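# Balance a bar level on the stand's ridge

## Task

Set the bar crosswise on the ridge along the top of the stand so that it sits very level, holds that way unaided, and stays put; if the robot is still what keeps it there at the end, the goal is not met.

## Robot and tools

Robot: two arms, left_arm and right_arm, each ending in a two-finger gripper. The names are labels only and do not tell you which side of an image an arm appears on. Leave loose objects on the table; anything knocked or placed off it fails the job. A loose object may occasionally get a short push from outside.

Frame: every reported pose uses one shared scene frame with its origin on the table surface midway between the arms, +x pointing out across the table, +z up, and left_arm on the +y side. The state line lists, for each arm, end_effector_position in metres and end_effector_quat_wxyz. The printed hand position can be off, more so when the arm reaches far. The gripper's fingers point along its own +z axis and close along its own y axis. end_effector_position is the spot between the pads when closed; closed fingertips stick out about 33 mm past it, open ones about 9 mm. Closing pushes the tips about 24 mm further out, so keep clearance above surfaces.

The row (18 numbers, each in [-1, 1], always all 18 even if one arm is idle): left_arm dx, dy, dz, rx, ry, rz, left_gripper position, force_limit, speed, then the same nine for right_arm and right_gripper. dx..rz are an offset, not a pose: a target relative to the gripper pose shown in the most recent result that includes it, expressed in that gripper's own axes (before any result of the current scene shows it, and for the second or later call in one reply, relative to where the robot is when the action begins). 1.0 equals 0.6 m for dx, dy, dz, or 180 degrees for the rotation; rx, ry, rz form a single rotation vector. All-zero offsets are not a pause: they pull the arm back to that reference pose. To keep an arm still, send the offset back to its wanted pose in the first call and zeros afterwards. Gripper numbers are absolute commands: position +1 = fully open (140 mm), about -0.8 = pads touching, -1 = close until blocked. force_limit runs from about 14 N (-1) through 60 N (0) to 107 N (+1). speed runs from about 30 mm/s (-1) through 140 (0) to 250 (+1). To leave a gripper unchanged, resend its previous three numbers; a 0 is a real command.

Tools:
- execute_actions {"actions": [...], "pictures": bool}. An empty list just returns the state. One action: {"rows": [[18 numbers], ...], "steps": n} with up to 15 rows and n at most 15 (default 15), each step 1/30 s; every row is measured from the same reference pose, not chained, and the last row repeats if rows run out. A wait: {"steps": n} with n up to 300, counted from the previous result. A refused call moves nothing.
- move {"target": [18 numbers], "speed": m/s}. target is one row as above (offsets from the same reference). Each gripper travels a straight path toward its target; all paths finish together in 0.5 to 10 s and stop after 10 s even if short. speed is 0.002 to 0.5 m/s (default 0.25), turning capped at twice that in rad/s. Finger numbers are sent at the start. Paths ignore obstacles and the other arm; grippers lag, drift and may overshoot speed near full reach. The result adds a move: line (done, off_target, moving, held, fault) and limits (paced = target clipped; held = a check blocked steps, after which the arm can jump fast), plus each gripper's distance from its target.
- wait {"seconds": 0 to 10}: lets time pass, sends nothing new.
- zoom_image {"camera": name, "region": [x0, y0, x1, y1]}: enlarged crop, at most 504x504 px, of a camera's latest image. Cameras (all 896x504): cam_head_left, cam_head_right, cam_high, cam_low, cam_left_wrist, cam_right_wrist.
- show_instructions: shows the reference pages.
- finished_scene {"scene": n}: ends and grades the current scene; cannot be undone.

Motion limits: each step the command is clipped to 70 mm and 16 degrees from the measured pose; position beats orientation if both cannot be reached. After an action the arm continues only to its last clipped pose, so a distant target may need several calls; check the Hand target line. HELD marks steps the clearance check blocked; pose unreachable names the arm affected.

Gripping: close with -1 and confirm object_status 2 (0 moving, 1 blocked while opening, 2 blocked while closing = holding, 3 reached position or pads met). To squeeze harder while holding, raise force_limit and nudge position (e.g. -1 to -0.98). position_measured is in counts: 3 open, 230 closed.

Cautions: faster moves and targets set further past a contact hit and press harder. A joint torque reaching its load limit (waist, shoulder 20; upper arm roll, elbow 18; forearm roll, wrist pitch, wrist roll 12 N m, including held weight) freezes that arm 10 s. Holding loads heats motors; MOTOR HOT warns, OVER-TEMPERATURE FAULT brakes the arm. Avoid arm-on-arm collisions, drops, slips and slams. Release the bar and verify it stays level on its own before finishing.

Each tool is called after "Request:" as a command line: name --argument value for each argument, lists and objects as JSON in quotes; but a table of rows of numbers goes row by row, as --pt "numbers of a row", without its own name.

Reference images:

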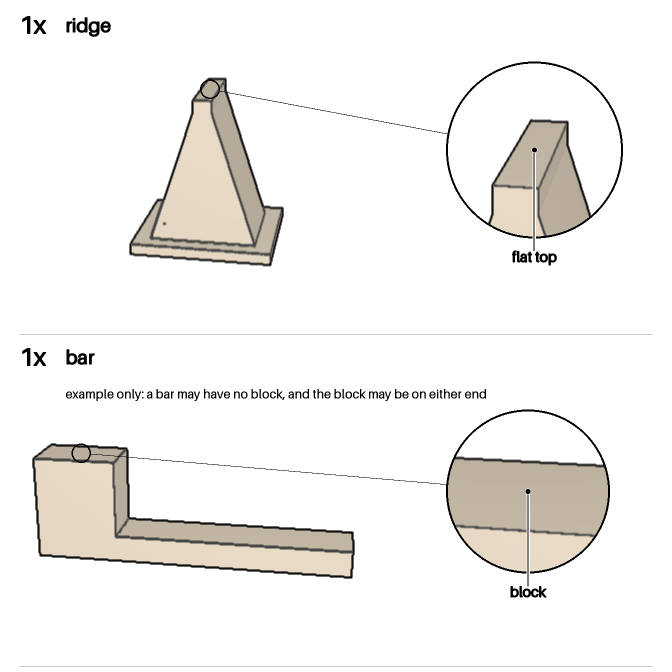

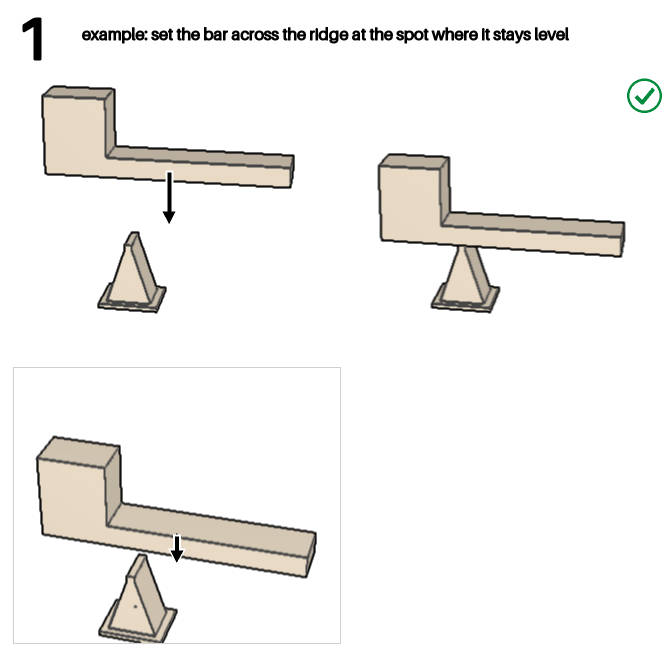

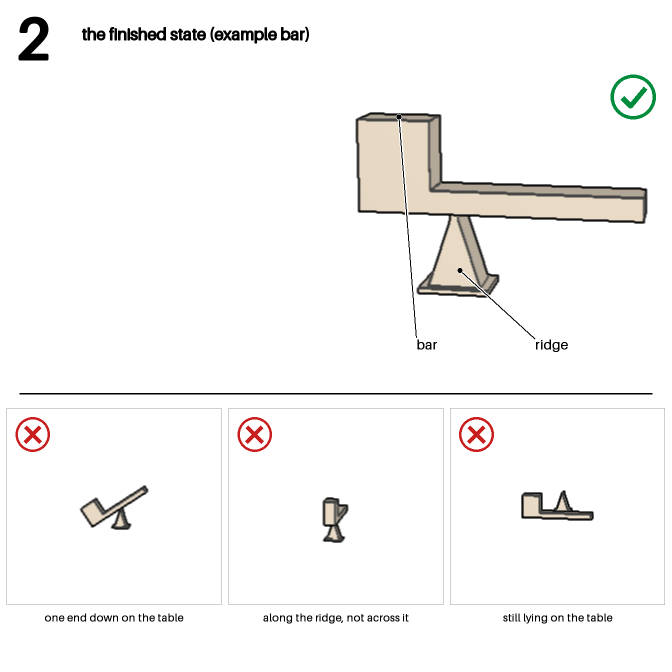

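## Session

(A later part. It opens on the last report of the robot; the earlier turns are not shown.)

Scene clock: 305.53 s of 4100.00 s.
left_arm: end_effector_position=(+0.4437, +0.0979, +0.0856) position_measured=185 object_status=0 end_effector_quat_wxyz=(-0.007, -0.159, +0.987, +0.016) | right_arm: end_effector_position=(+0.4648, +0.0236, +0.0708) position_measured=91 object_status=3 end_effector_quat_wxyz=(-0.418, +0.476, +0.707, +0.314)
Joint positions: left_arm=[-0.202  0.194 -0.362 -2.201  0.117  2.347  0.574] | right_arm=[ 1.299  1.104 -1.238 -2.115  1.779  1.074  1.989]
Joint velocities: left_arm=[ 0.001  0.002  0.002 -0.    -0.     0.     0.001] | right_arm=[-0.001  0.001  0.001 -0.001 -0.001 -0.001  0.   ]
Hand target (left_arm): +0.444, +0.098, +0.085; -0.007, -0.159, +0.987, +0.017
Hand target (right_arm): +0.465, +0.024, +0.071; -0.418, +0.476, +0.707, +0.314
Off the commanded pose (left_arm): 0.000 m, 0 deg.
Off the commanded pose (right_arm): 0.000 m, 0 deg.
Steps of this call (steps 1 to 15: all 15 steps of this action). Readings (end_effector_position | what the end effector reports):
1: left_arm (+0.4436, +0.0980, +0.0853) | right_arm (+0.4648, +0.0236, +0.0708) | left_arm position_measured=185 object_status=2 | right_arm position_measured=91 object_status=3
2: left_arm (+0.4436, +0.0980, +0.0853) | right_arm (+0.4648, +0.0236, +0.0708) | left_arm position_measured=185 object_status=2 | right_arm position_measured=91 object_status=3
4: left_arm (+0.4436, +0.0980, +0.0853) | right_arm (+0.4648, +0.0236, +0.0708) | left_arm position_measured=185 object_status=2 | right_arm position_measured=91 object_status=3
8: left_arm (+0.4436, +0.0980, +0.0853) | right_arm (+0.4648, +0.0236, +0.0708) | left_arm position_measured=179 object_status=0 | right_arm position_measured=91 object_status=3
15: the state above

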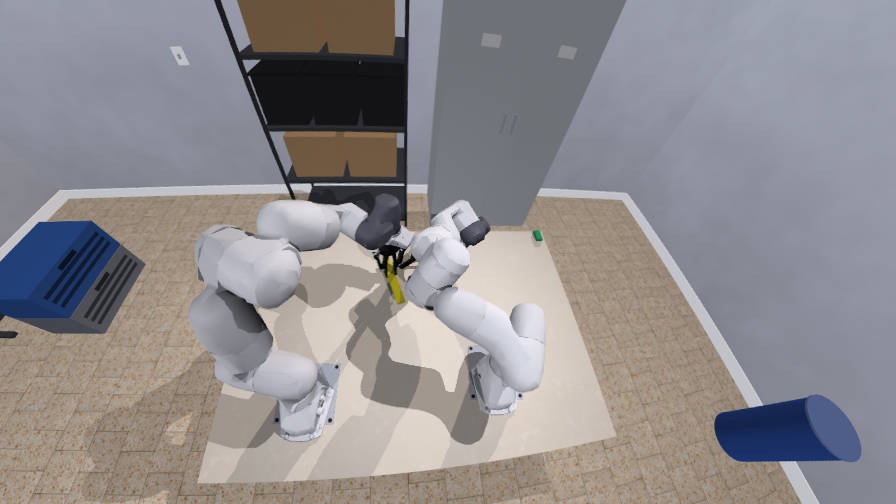

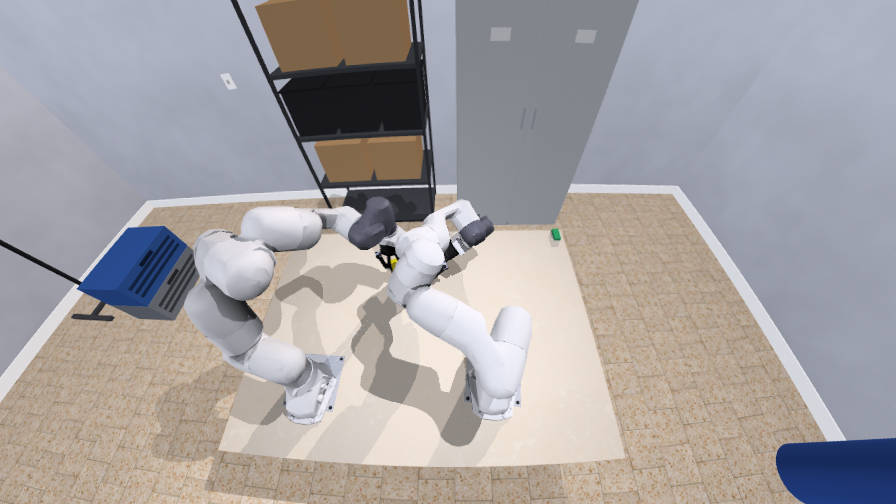

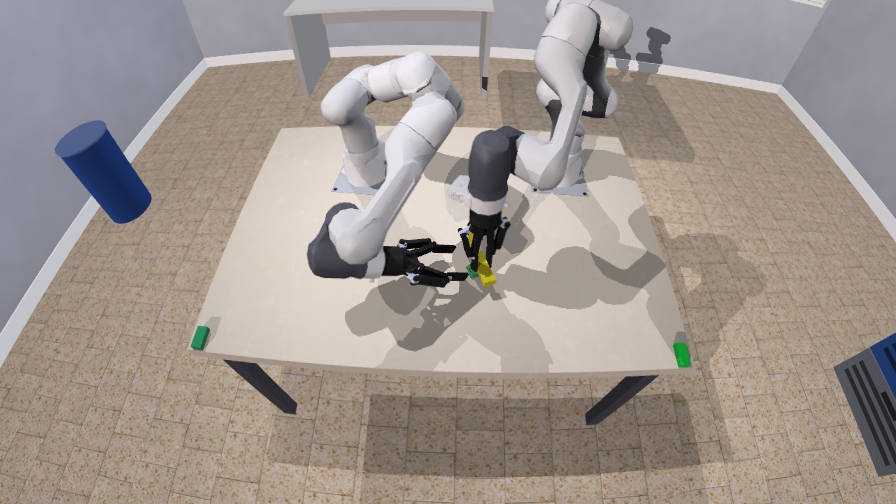

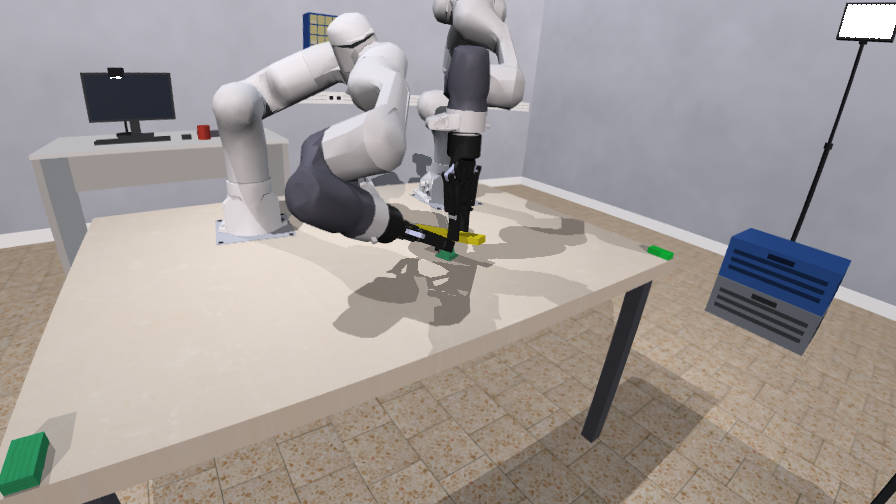

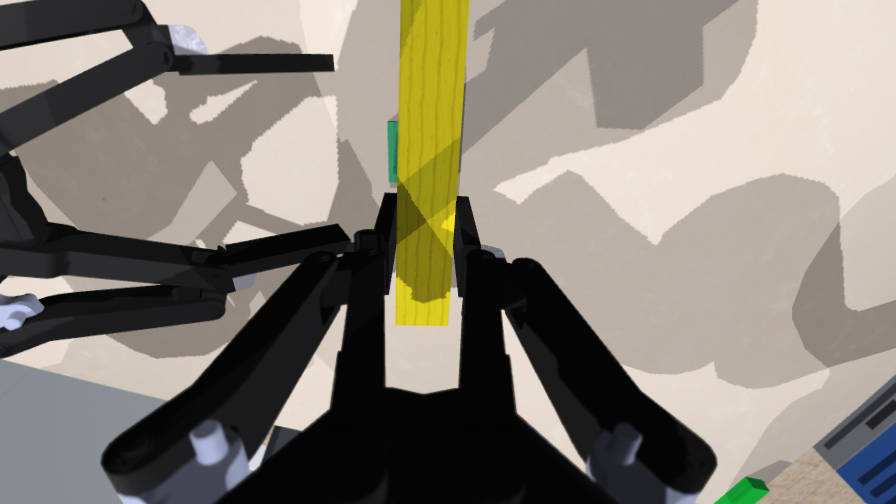

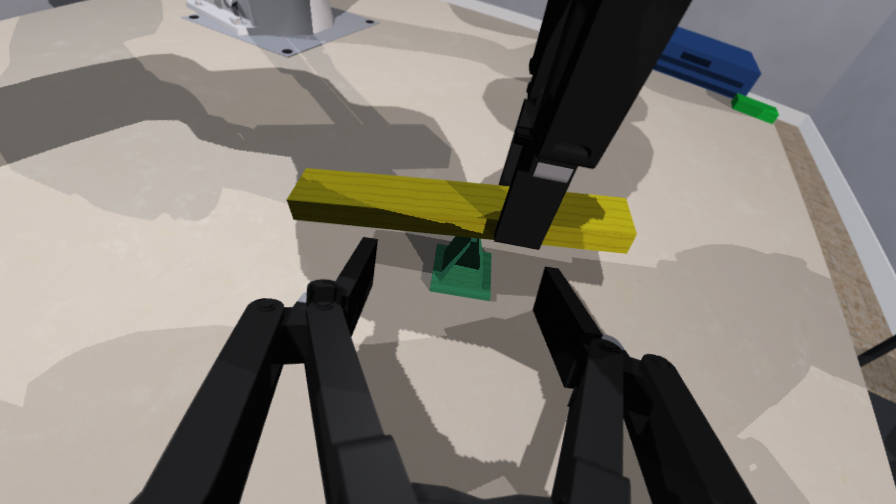

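Request:
move --target '[0,0,-0.015,0,0,0,-1,0,-0.3,0,0,0,0,0,0,0.3,0,0]' --speed 0.02

Request:
move --target '[-0.02,0,0,0,0.047,0,-1,0,-0.3,0,0,0,0,0,0,0.3,0,0]' --speed 0.03

Request:
zoom_image --camera "cam_right_wrist" --region '[260,100,680,310]'

Scene clock: 310.10 s of 4100.00 s.
left_arm: end_effector_position=(+0.4442, +0.0983, +0.0933) position_measured=185 object_status=2 end_effector_quat_wxyz=(-0.006, -0.159, +0.987, +0.017) | right_arm: end_effector_position=(+0.4648, +0.0236, +0.0708) position_measured=91 object_status=3 end_effector_quat_wxyz=(-0.418, +0.476, +0.707, +0.314)
Joint positions: left_arm=[-0.202  0.18  -0.362 -2.196  0.111  2.33   0.576] | right_arm=[ 1.299  1.104 -1.238 -2.115  1.779  1.074  1.989]
Joint velocities: left_arm=[ 0.001 -0.     0.     0.001 -0.004 -0.011  0.002] | right_arm=[-0.     0.     0.    -0.001  0.     0.    -0.001]
Hand target (left_arm): +0.444, +0.098, +0.095; -0.007, -0.159, +0.987, +0.016
Hand target (right_arm): +0.465, +0.024, +0.071; -0.418, +0.476, +0.707, +0.314
Off the commanded pose (left_arm): 0.001 m, 0 deg.
Off the commanded pose (right_arm): 0.000 m, 0 deg.
After step 90, 0.87 s passed at rest.
move: done

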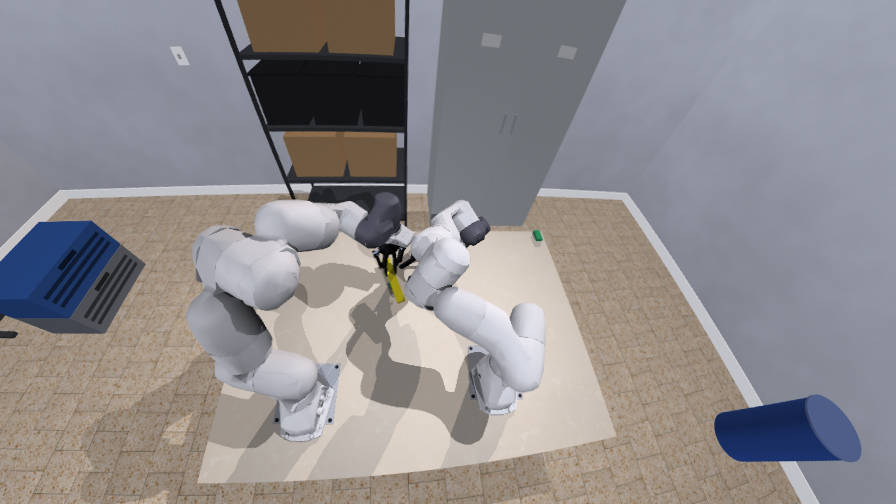

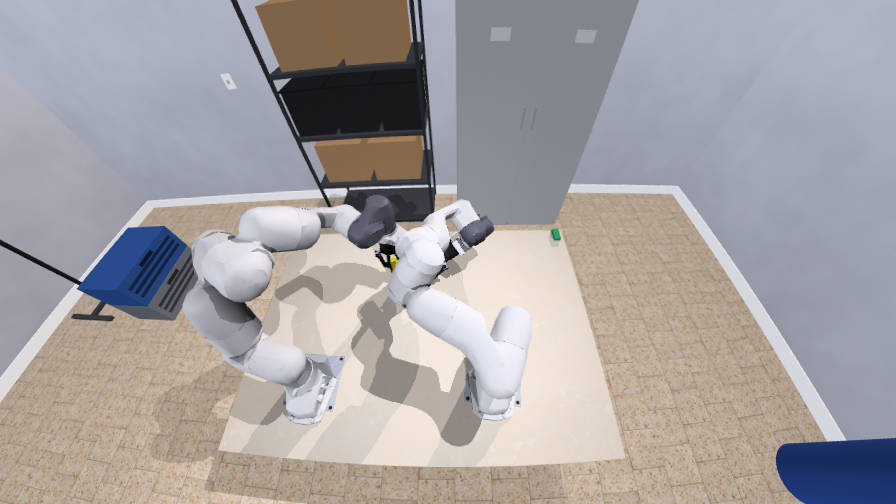

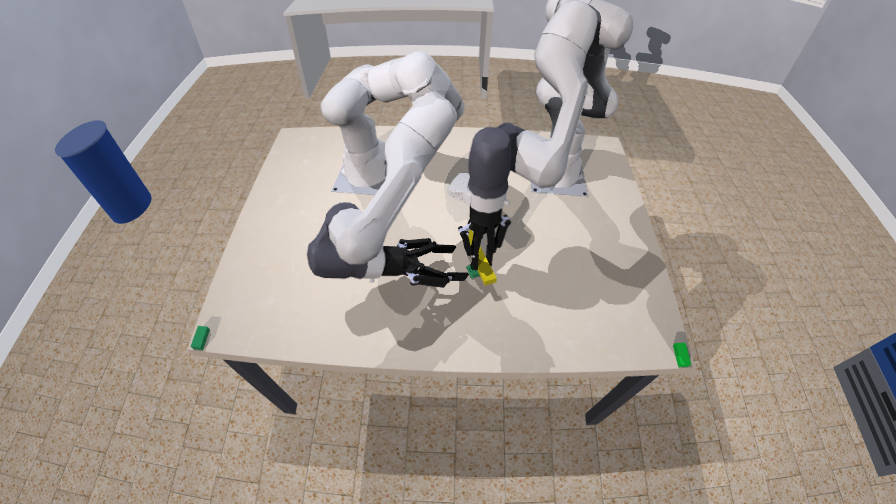

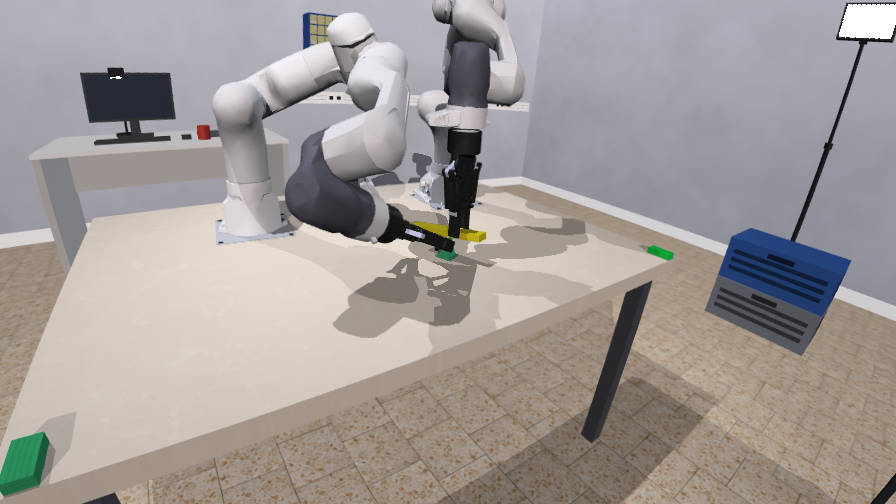

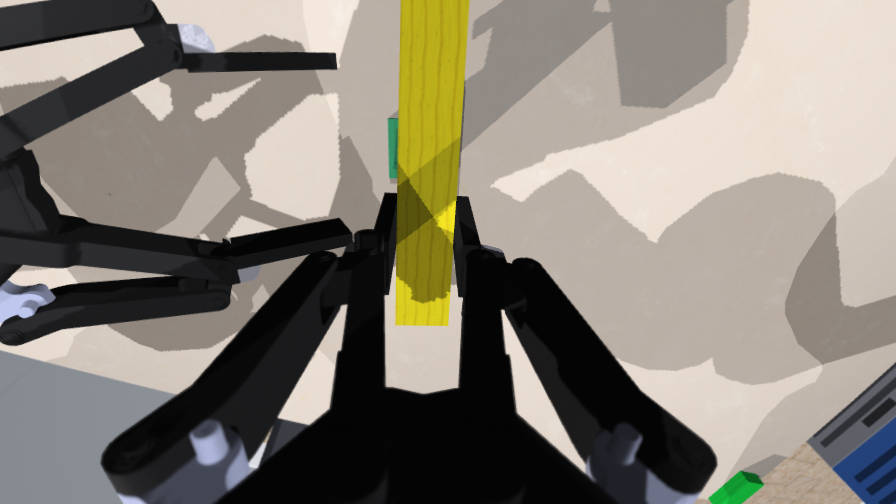

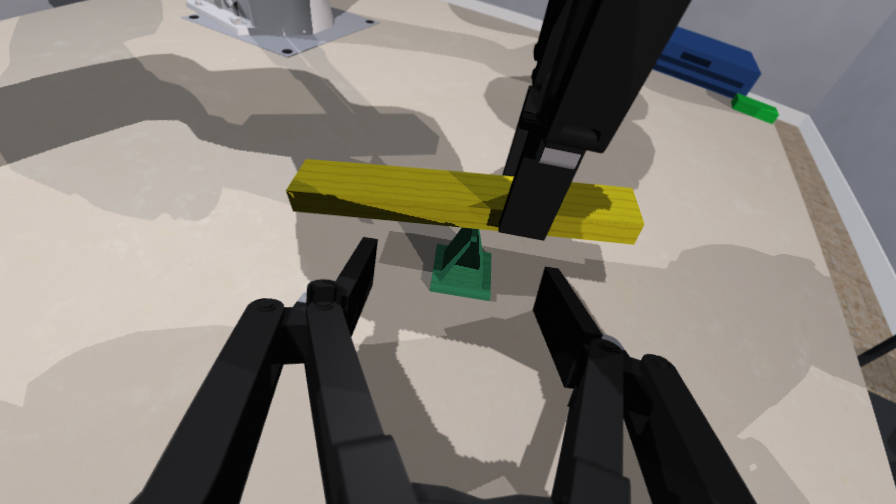

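Scene clock: 312.80 s of 4100.00 s.
left_arm: end_effector_position=(+0.4565, +0.1026, +0.0934) position_measured=185 object_status=2 end_effector_quat_wxyz=(-0.076, -0.164, +0.984, +0.005) | right_arm: end_effector_position=(+0.4648, +0.0236, +0.0708) position_measured=91 object_status=3 end_effector_quat_wxyz=(-0.418, +0.476, +0.707, +0.314)
Joint positions: left_arm=[-0.131  0.276 -0.375 -2.054  0.011  2.189  0.698] | right_arm=[ 1.299  1.104 -1.238 -2.115  1.779  1.074  1.989]
Joint velocities: left_arm=[ 0.005  0.004 -0.006  0.006 -0.004 -0.019  0.021] | right_arm=[-0.001 -0.001  0.    -0.    -0.     0.     0.001]
Hand target (left_arm): +0.455, +0.102, +0.094; -0.079, -0.160, +0.984, +0.004
Hand target (right_arm): +0.465, +0.024, +0.071; -0.418, +0.476, +0.707, +0.314
Off the commanded pose (left_arm): 0.001 m, 0 deg.
Off the commanded pose (right_arm): 0.000 m, 0 deg.
move: done

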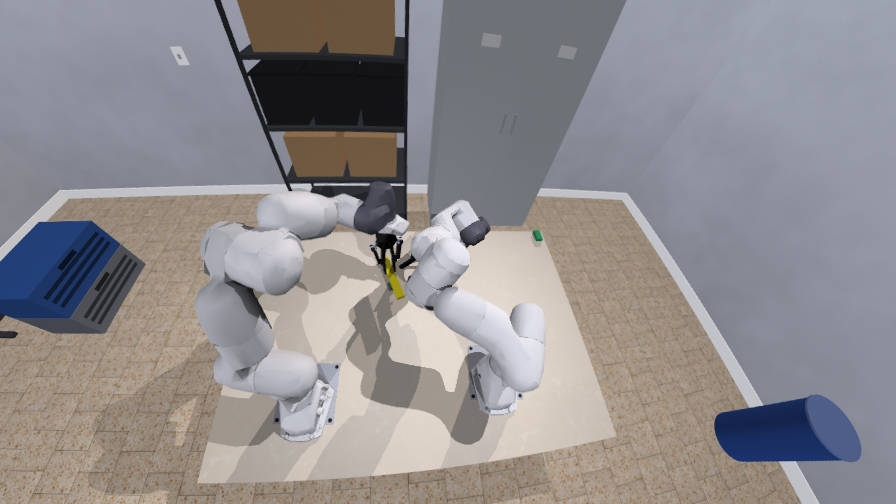

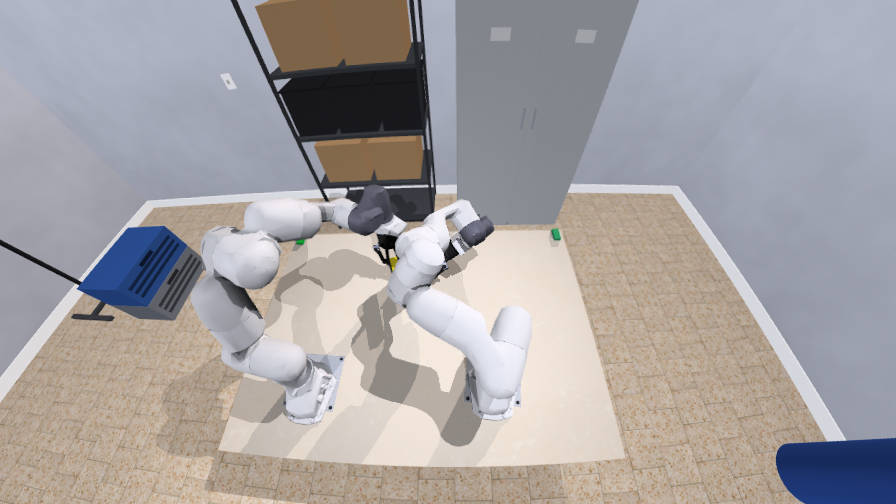

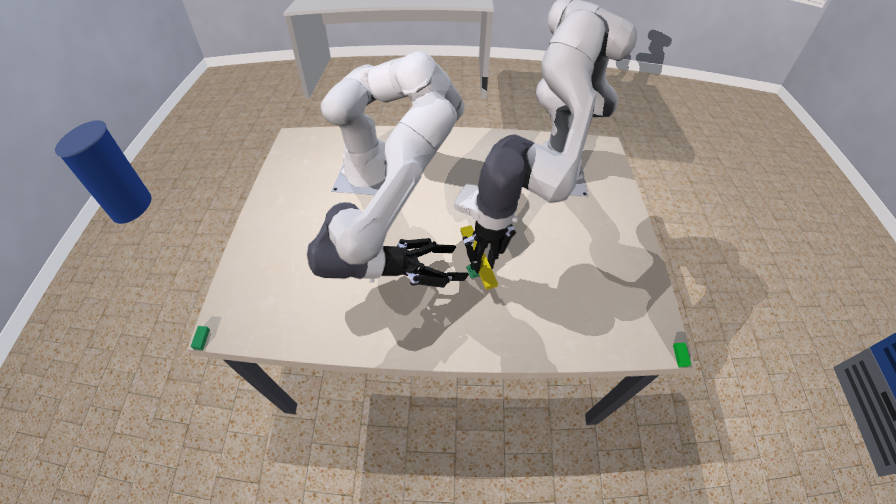

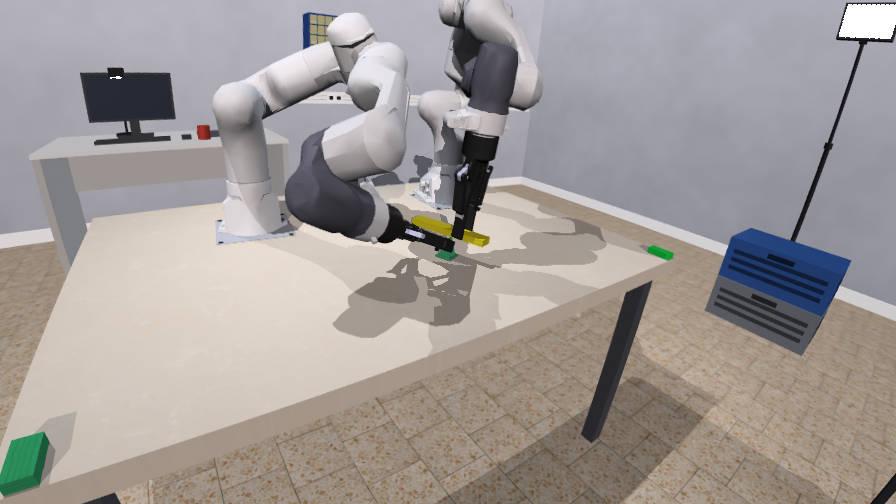

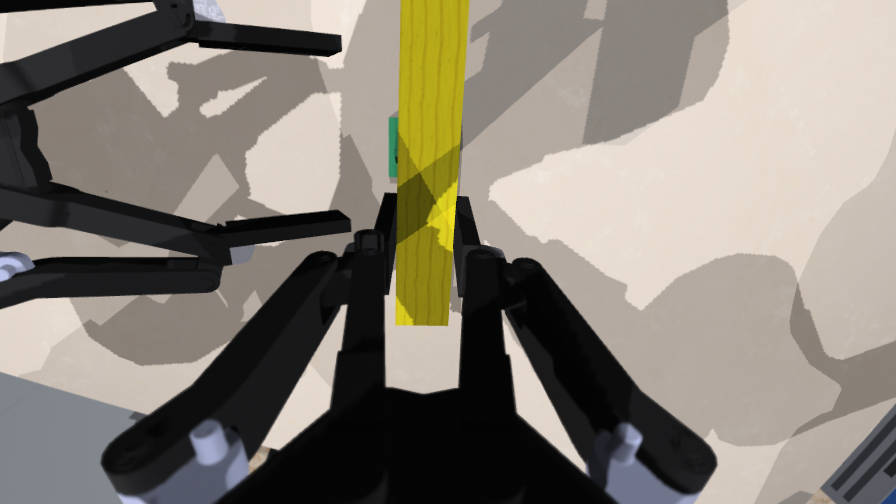

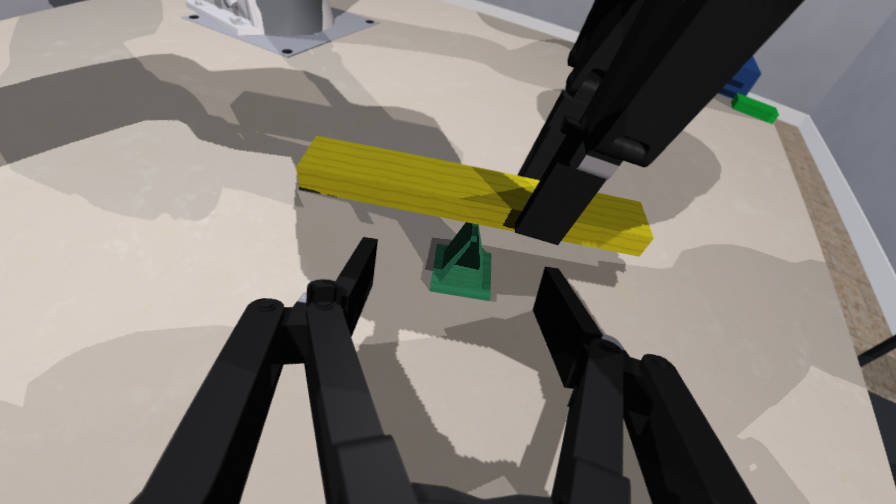

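Region (260, 100, 680, 310) of cam_right_wrist's 896x504 image, scaled by 1.200, with more detail than that image has.

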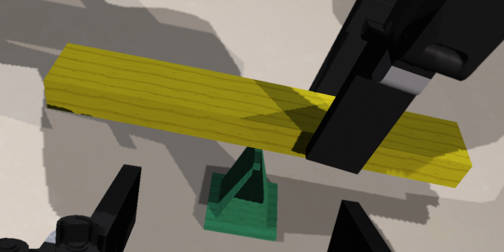

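Request:
move --target '[-0.002,0,0.0125,0,0,0,-1,0,-0.3,0,0,0,0,0,0,0.3,0,0]' --speed 0.006

Request:
zoom_image --camera "cam_right_wrist" --region '[260,100,680,310]'

Scene clock: 316.77 s of 4100.00 s.
left_arm: end_effector_position=(+0.4559, +0.1024, +0.0864) position_measured=185 object_status=2 end_effector_quat_wxyz=(-0.078, -0.163, +0.984, +0.004) | right_arm: end_effector_position=(+0.4648, +0.0236, +0.0708) position_measured=91 object_status=3 end_effector_quat_wxyz=(-0.418, +0.476, +0.707, +0.314)
Joint positions: left_arm=[-0.131  0.288 -0.375 -2.058  0.013  2.202  0.7  ] | right_arm=[ 1.299  1.104 -1.238 -2.115  1.779  1.074  1.989]
Joint velocities: left_arm=[ 0.001  0.001  0.    -0.001  0.001  0.005 -0.003] | right_arm=[ 0.001 -0.001  0.001  0.001  0.001 -0.    -0.002]
Hand target (left_arm): +0.457, +0.103, +0.086; -0.076, -0.164, +0.984, +0.005
Hand target (right_arm): +0.465, +0.024, +0.071; -0.418, +0.476, +0.707, +0.314
Off the commanded pose (left_arm): 0.001 m, 0 deg.
Off the commanded pose (right_arm): 0.000 m, 0 deg.
move: done

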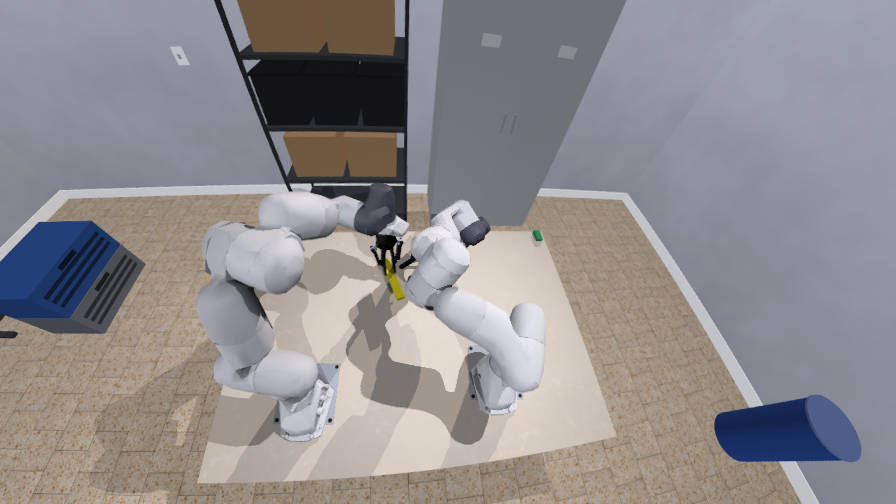

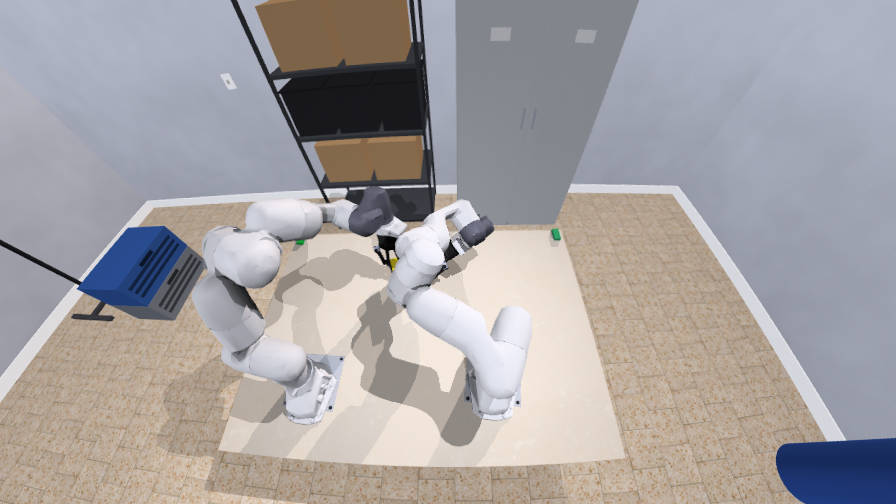

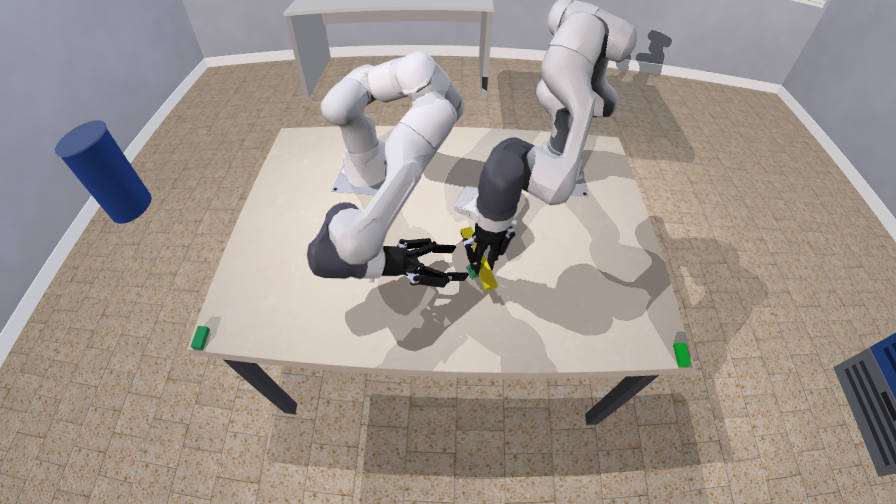

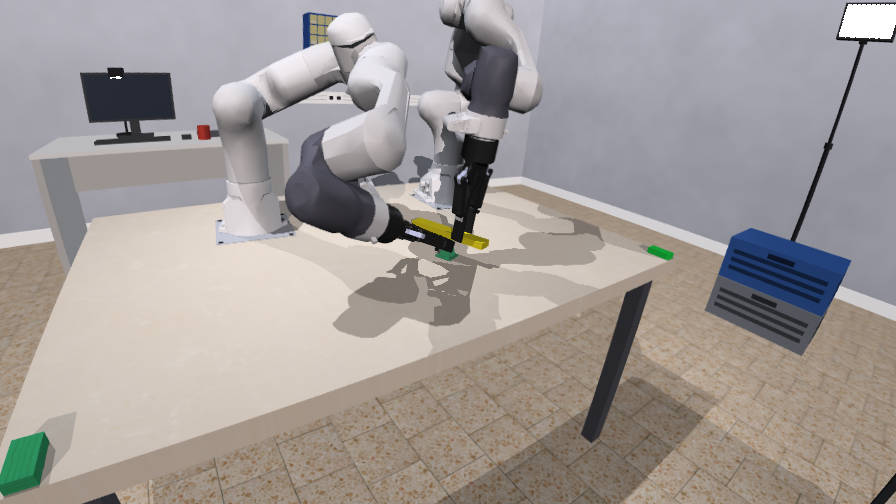

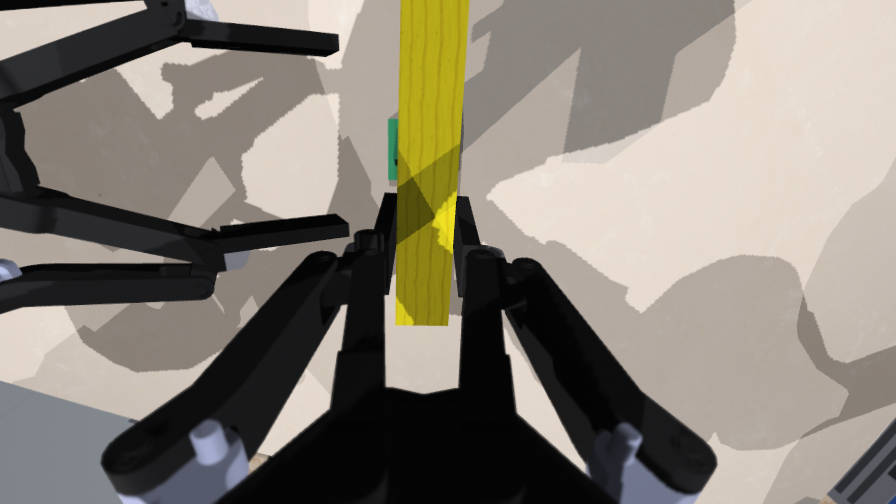

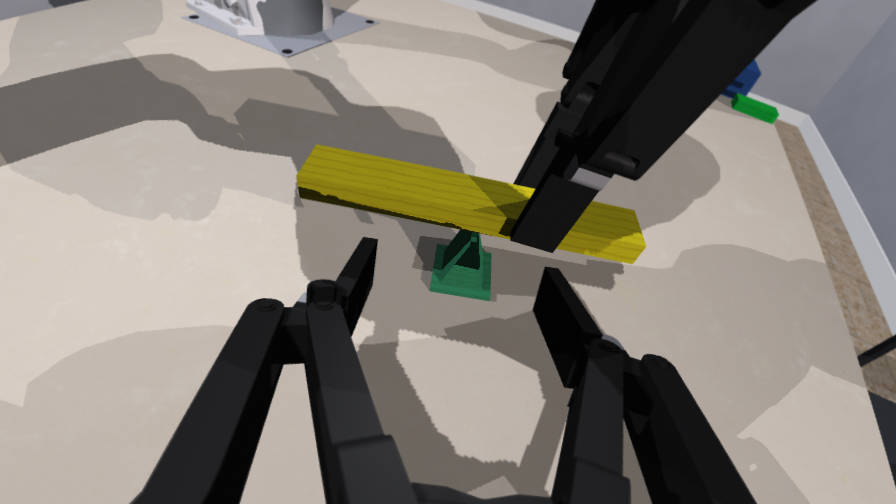

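Region (260, 100, 680, 310) of cam_right_wrist's 896x504 image, scaled by 1.200, with more detail than that image has.

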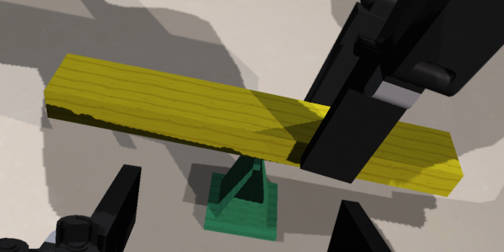

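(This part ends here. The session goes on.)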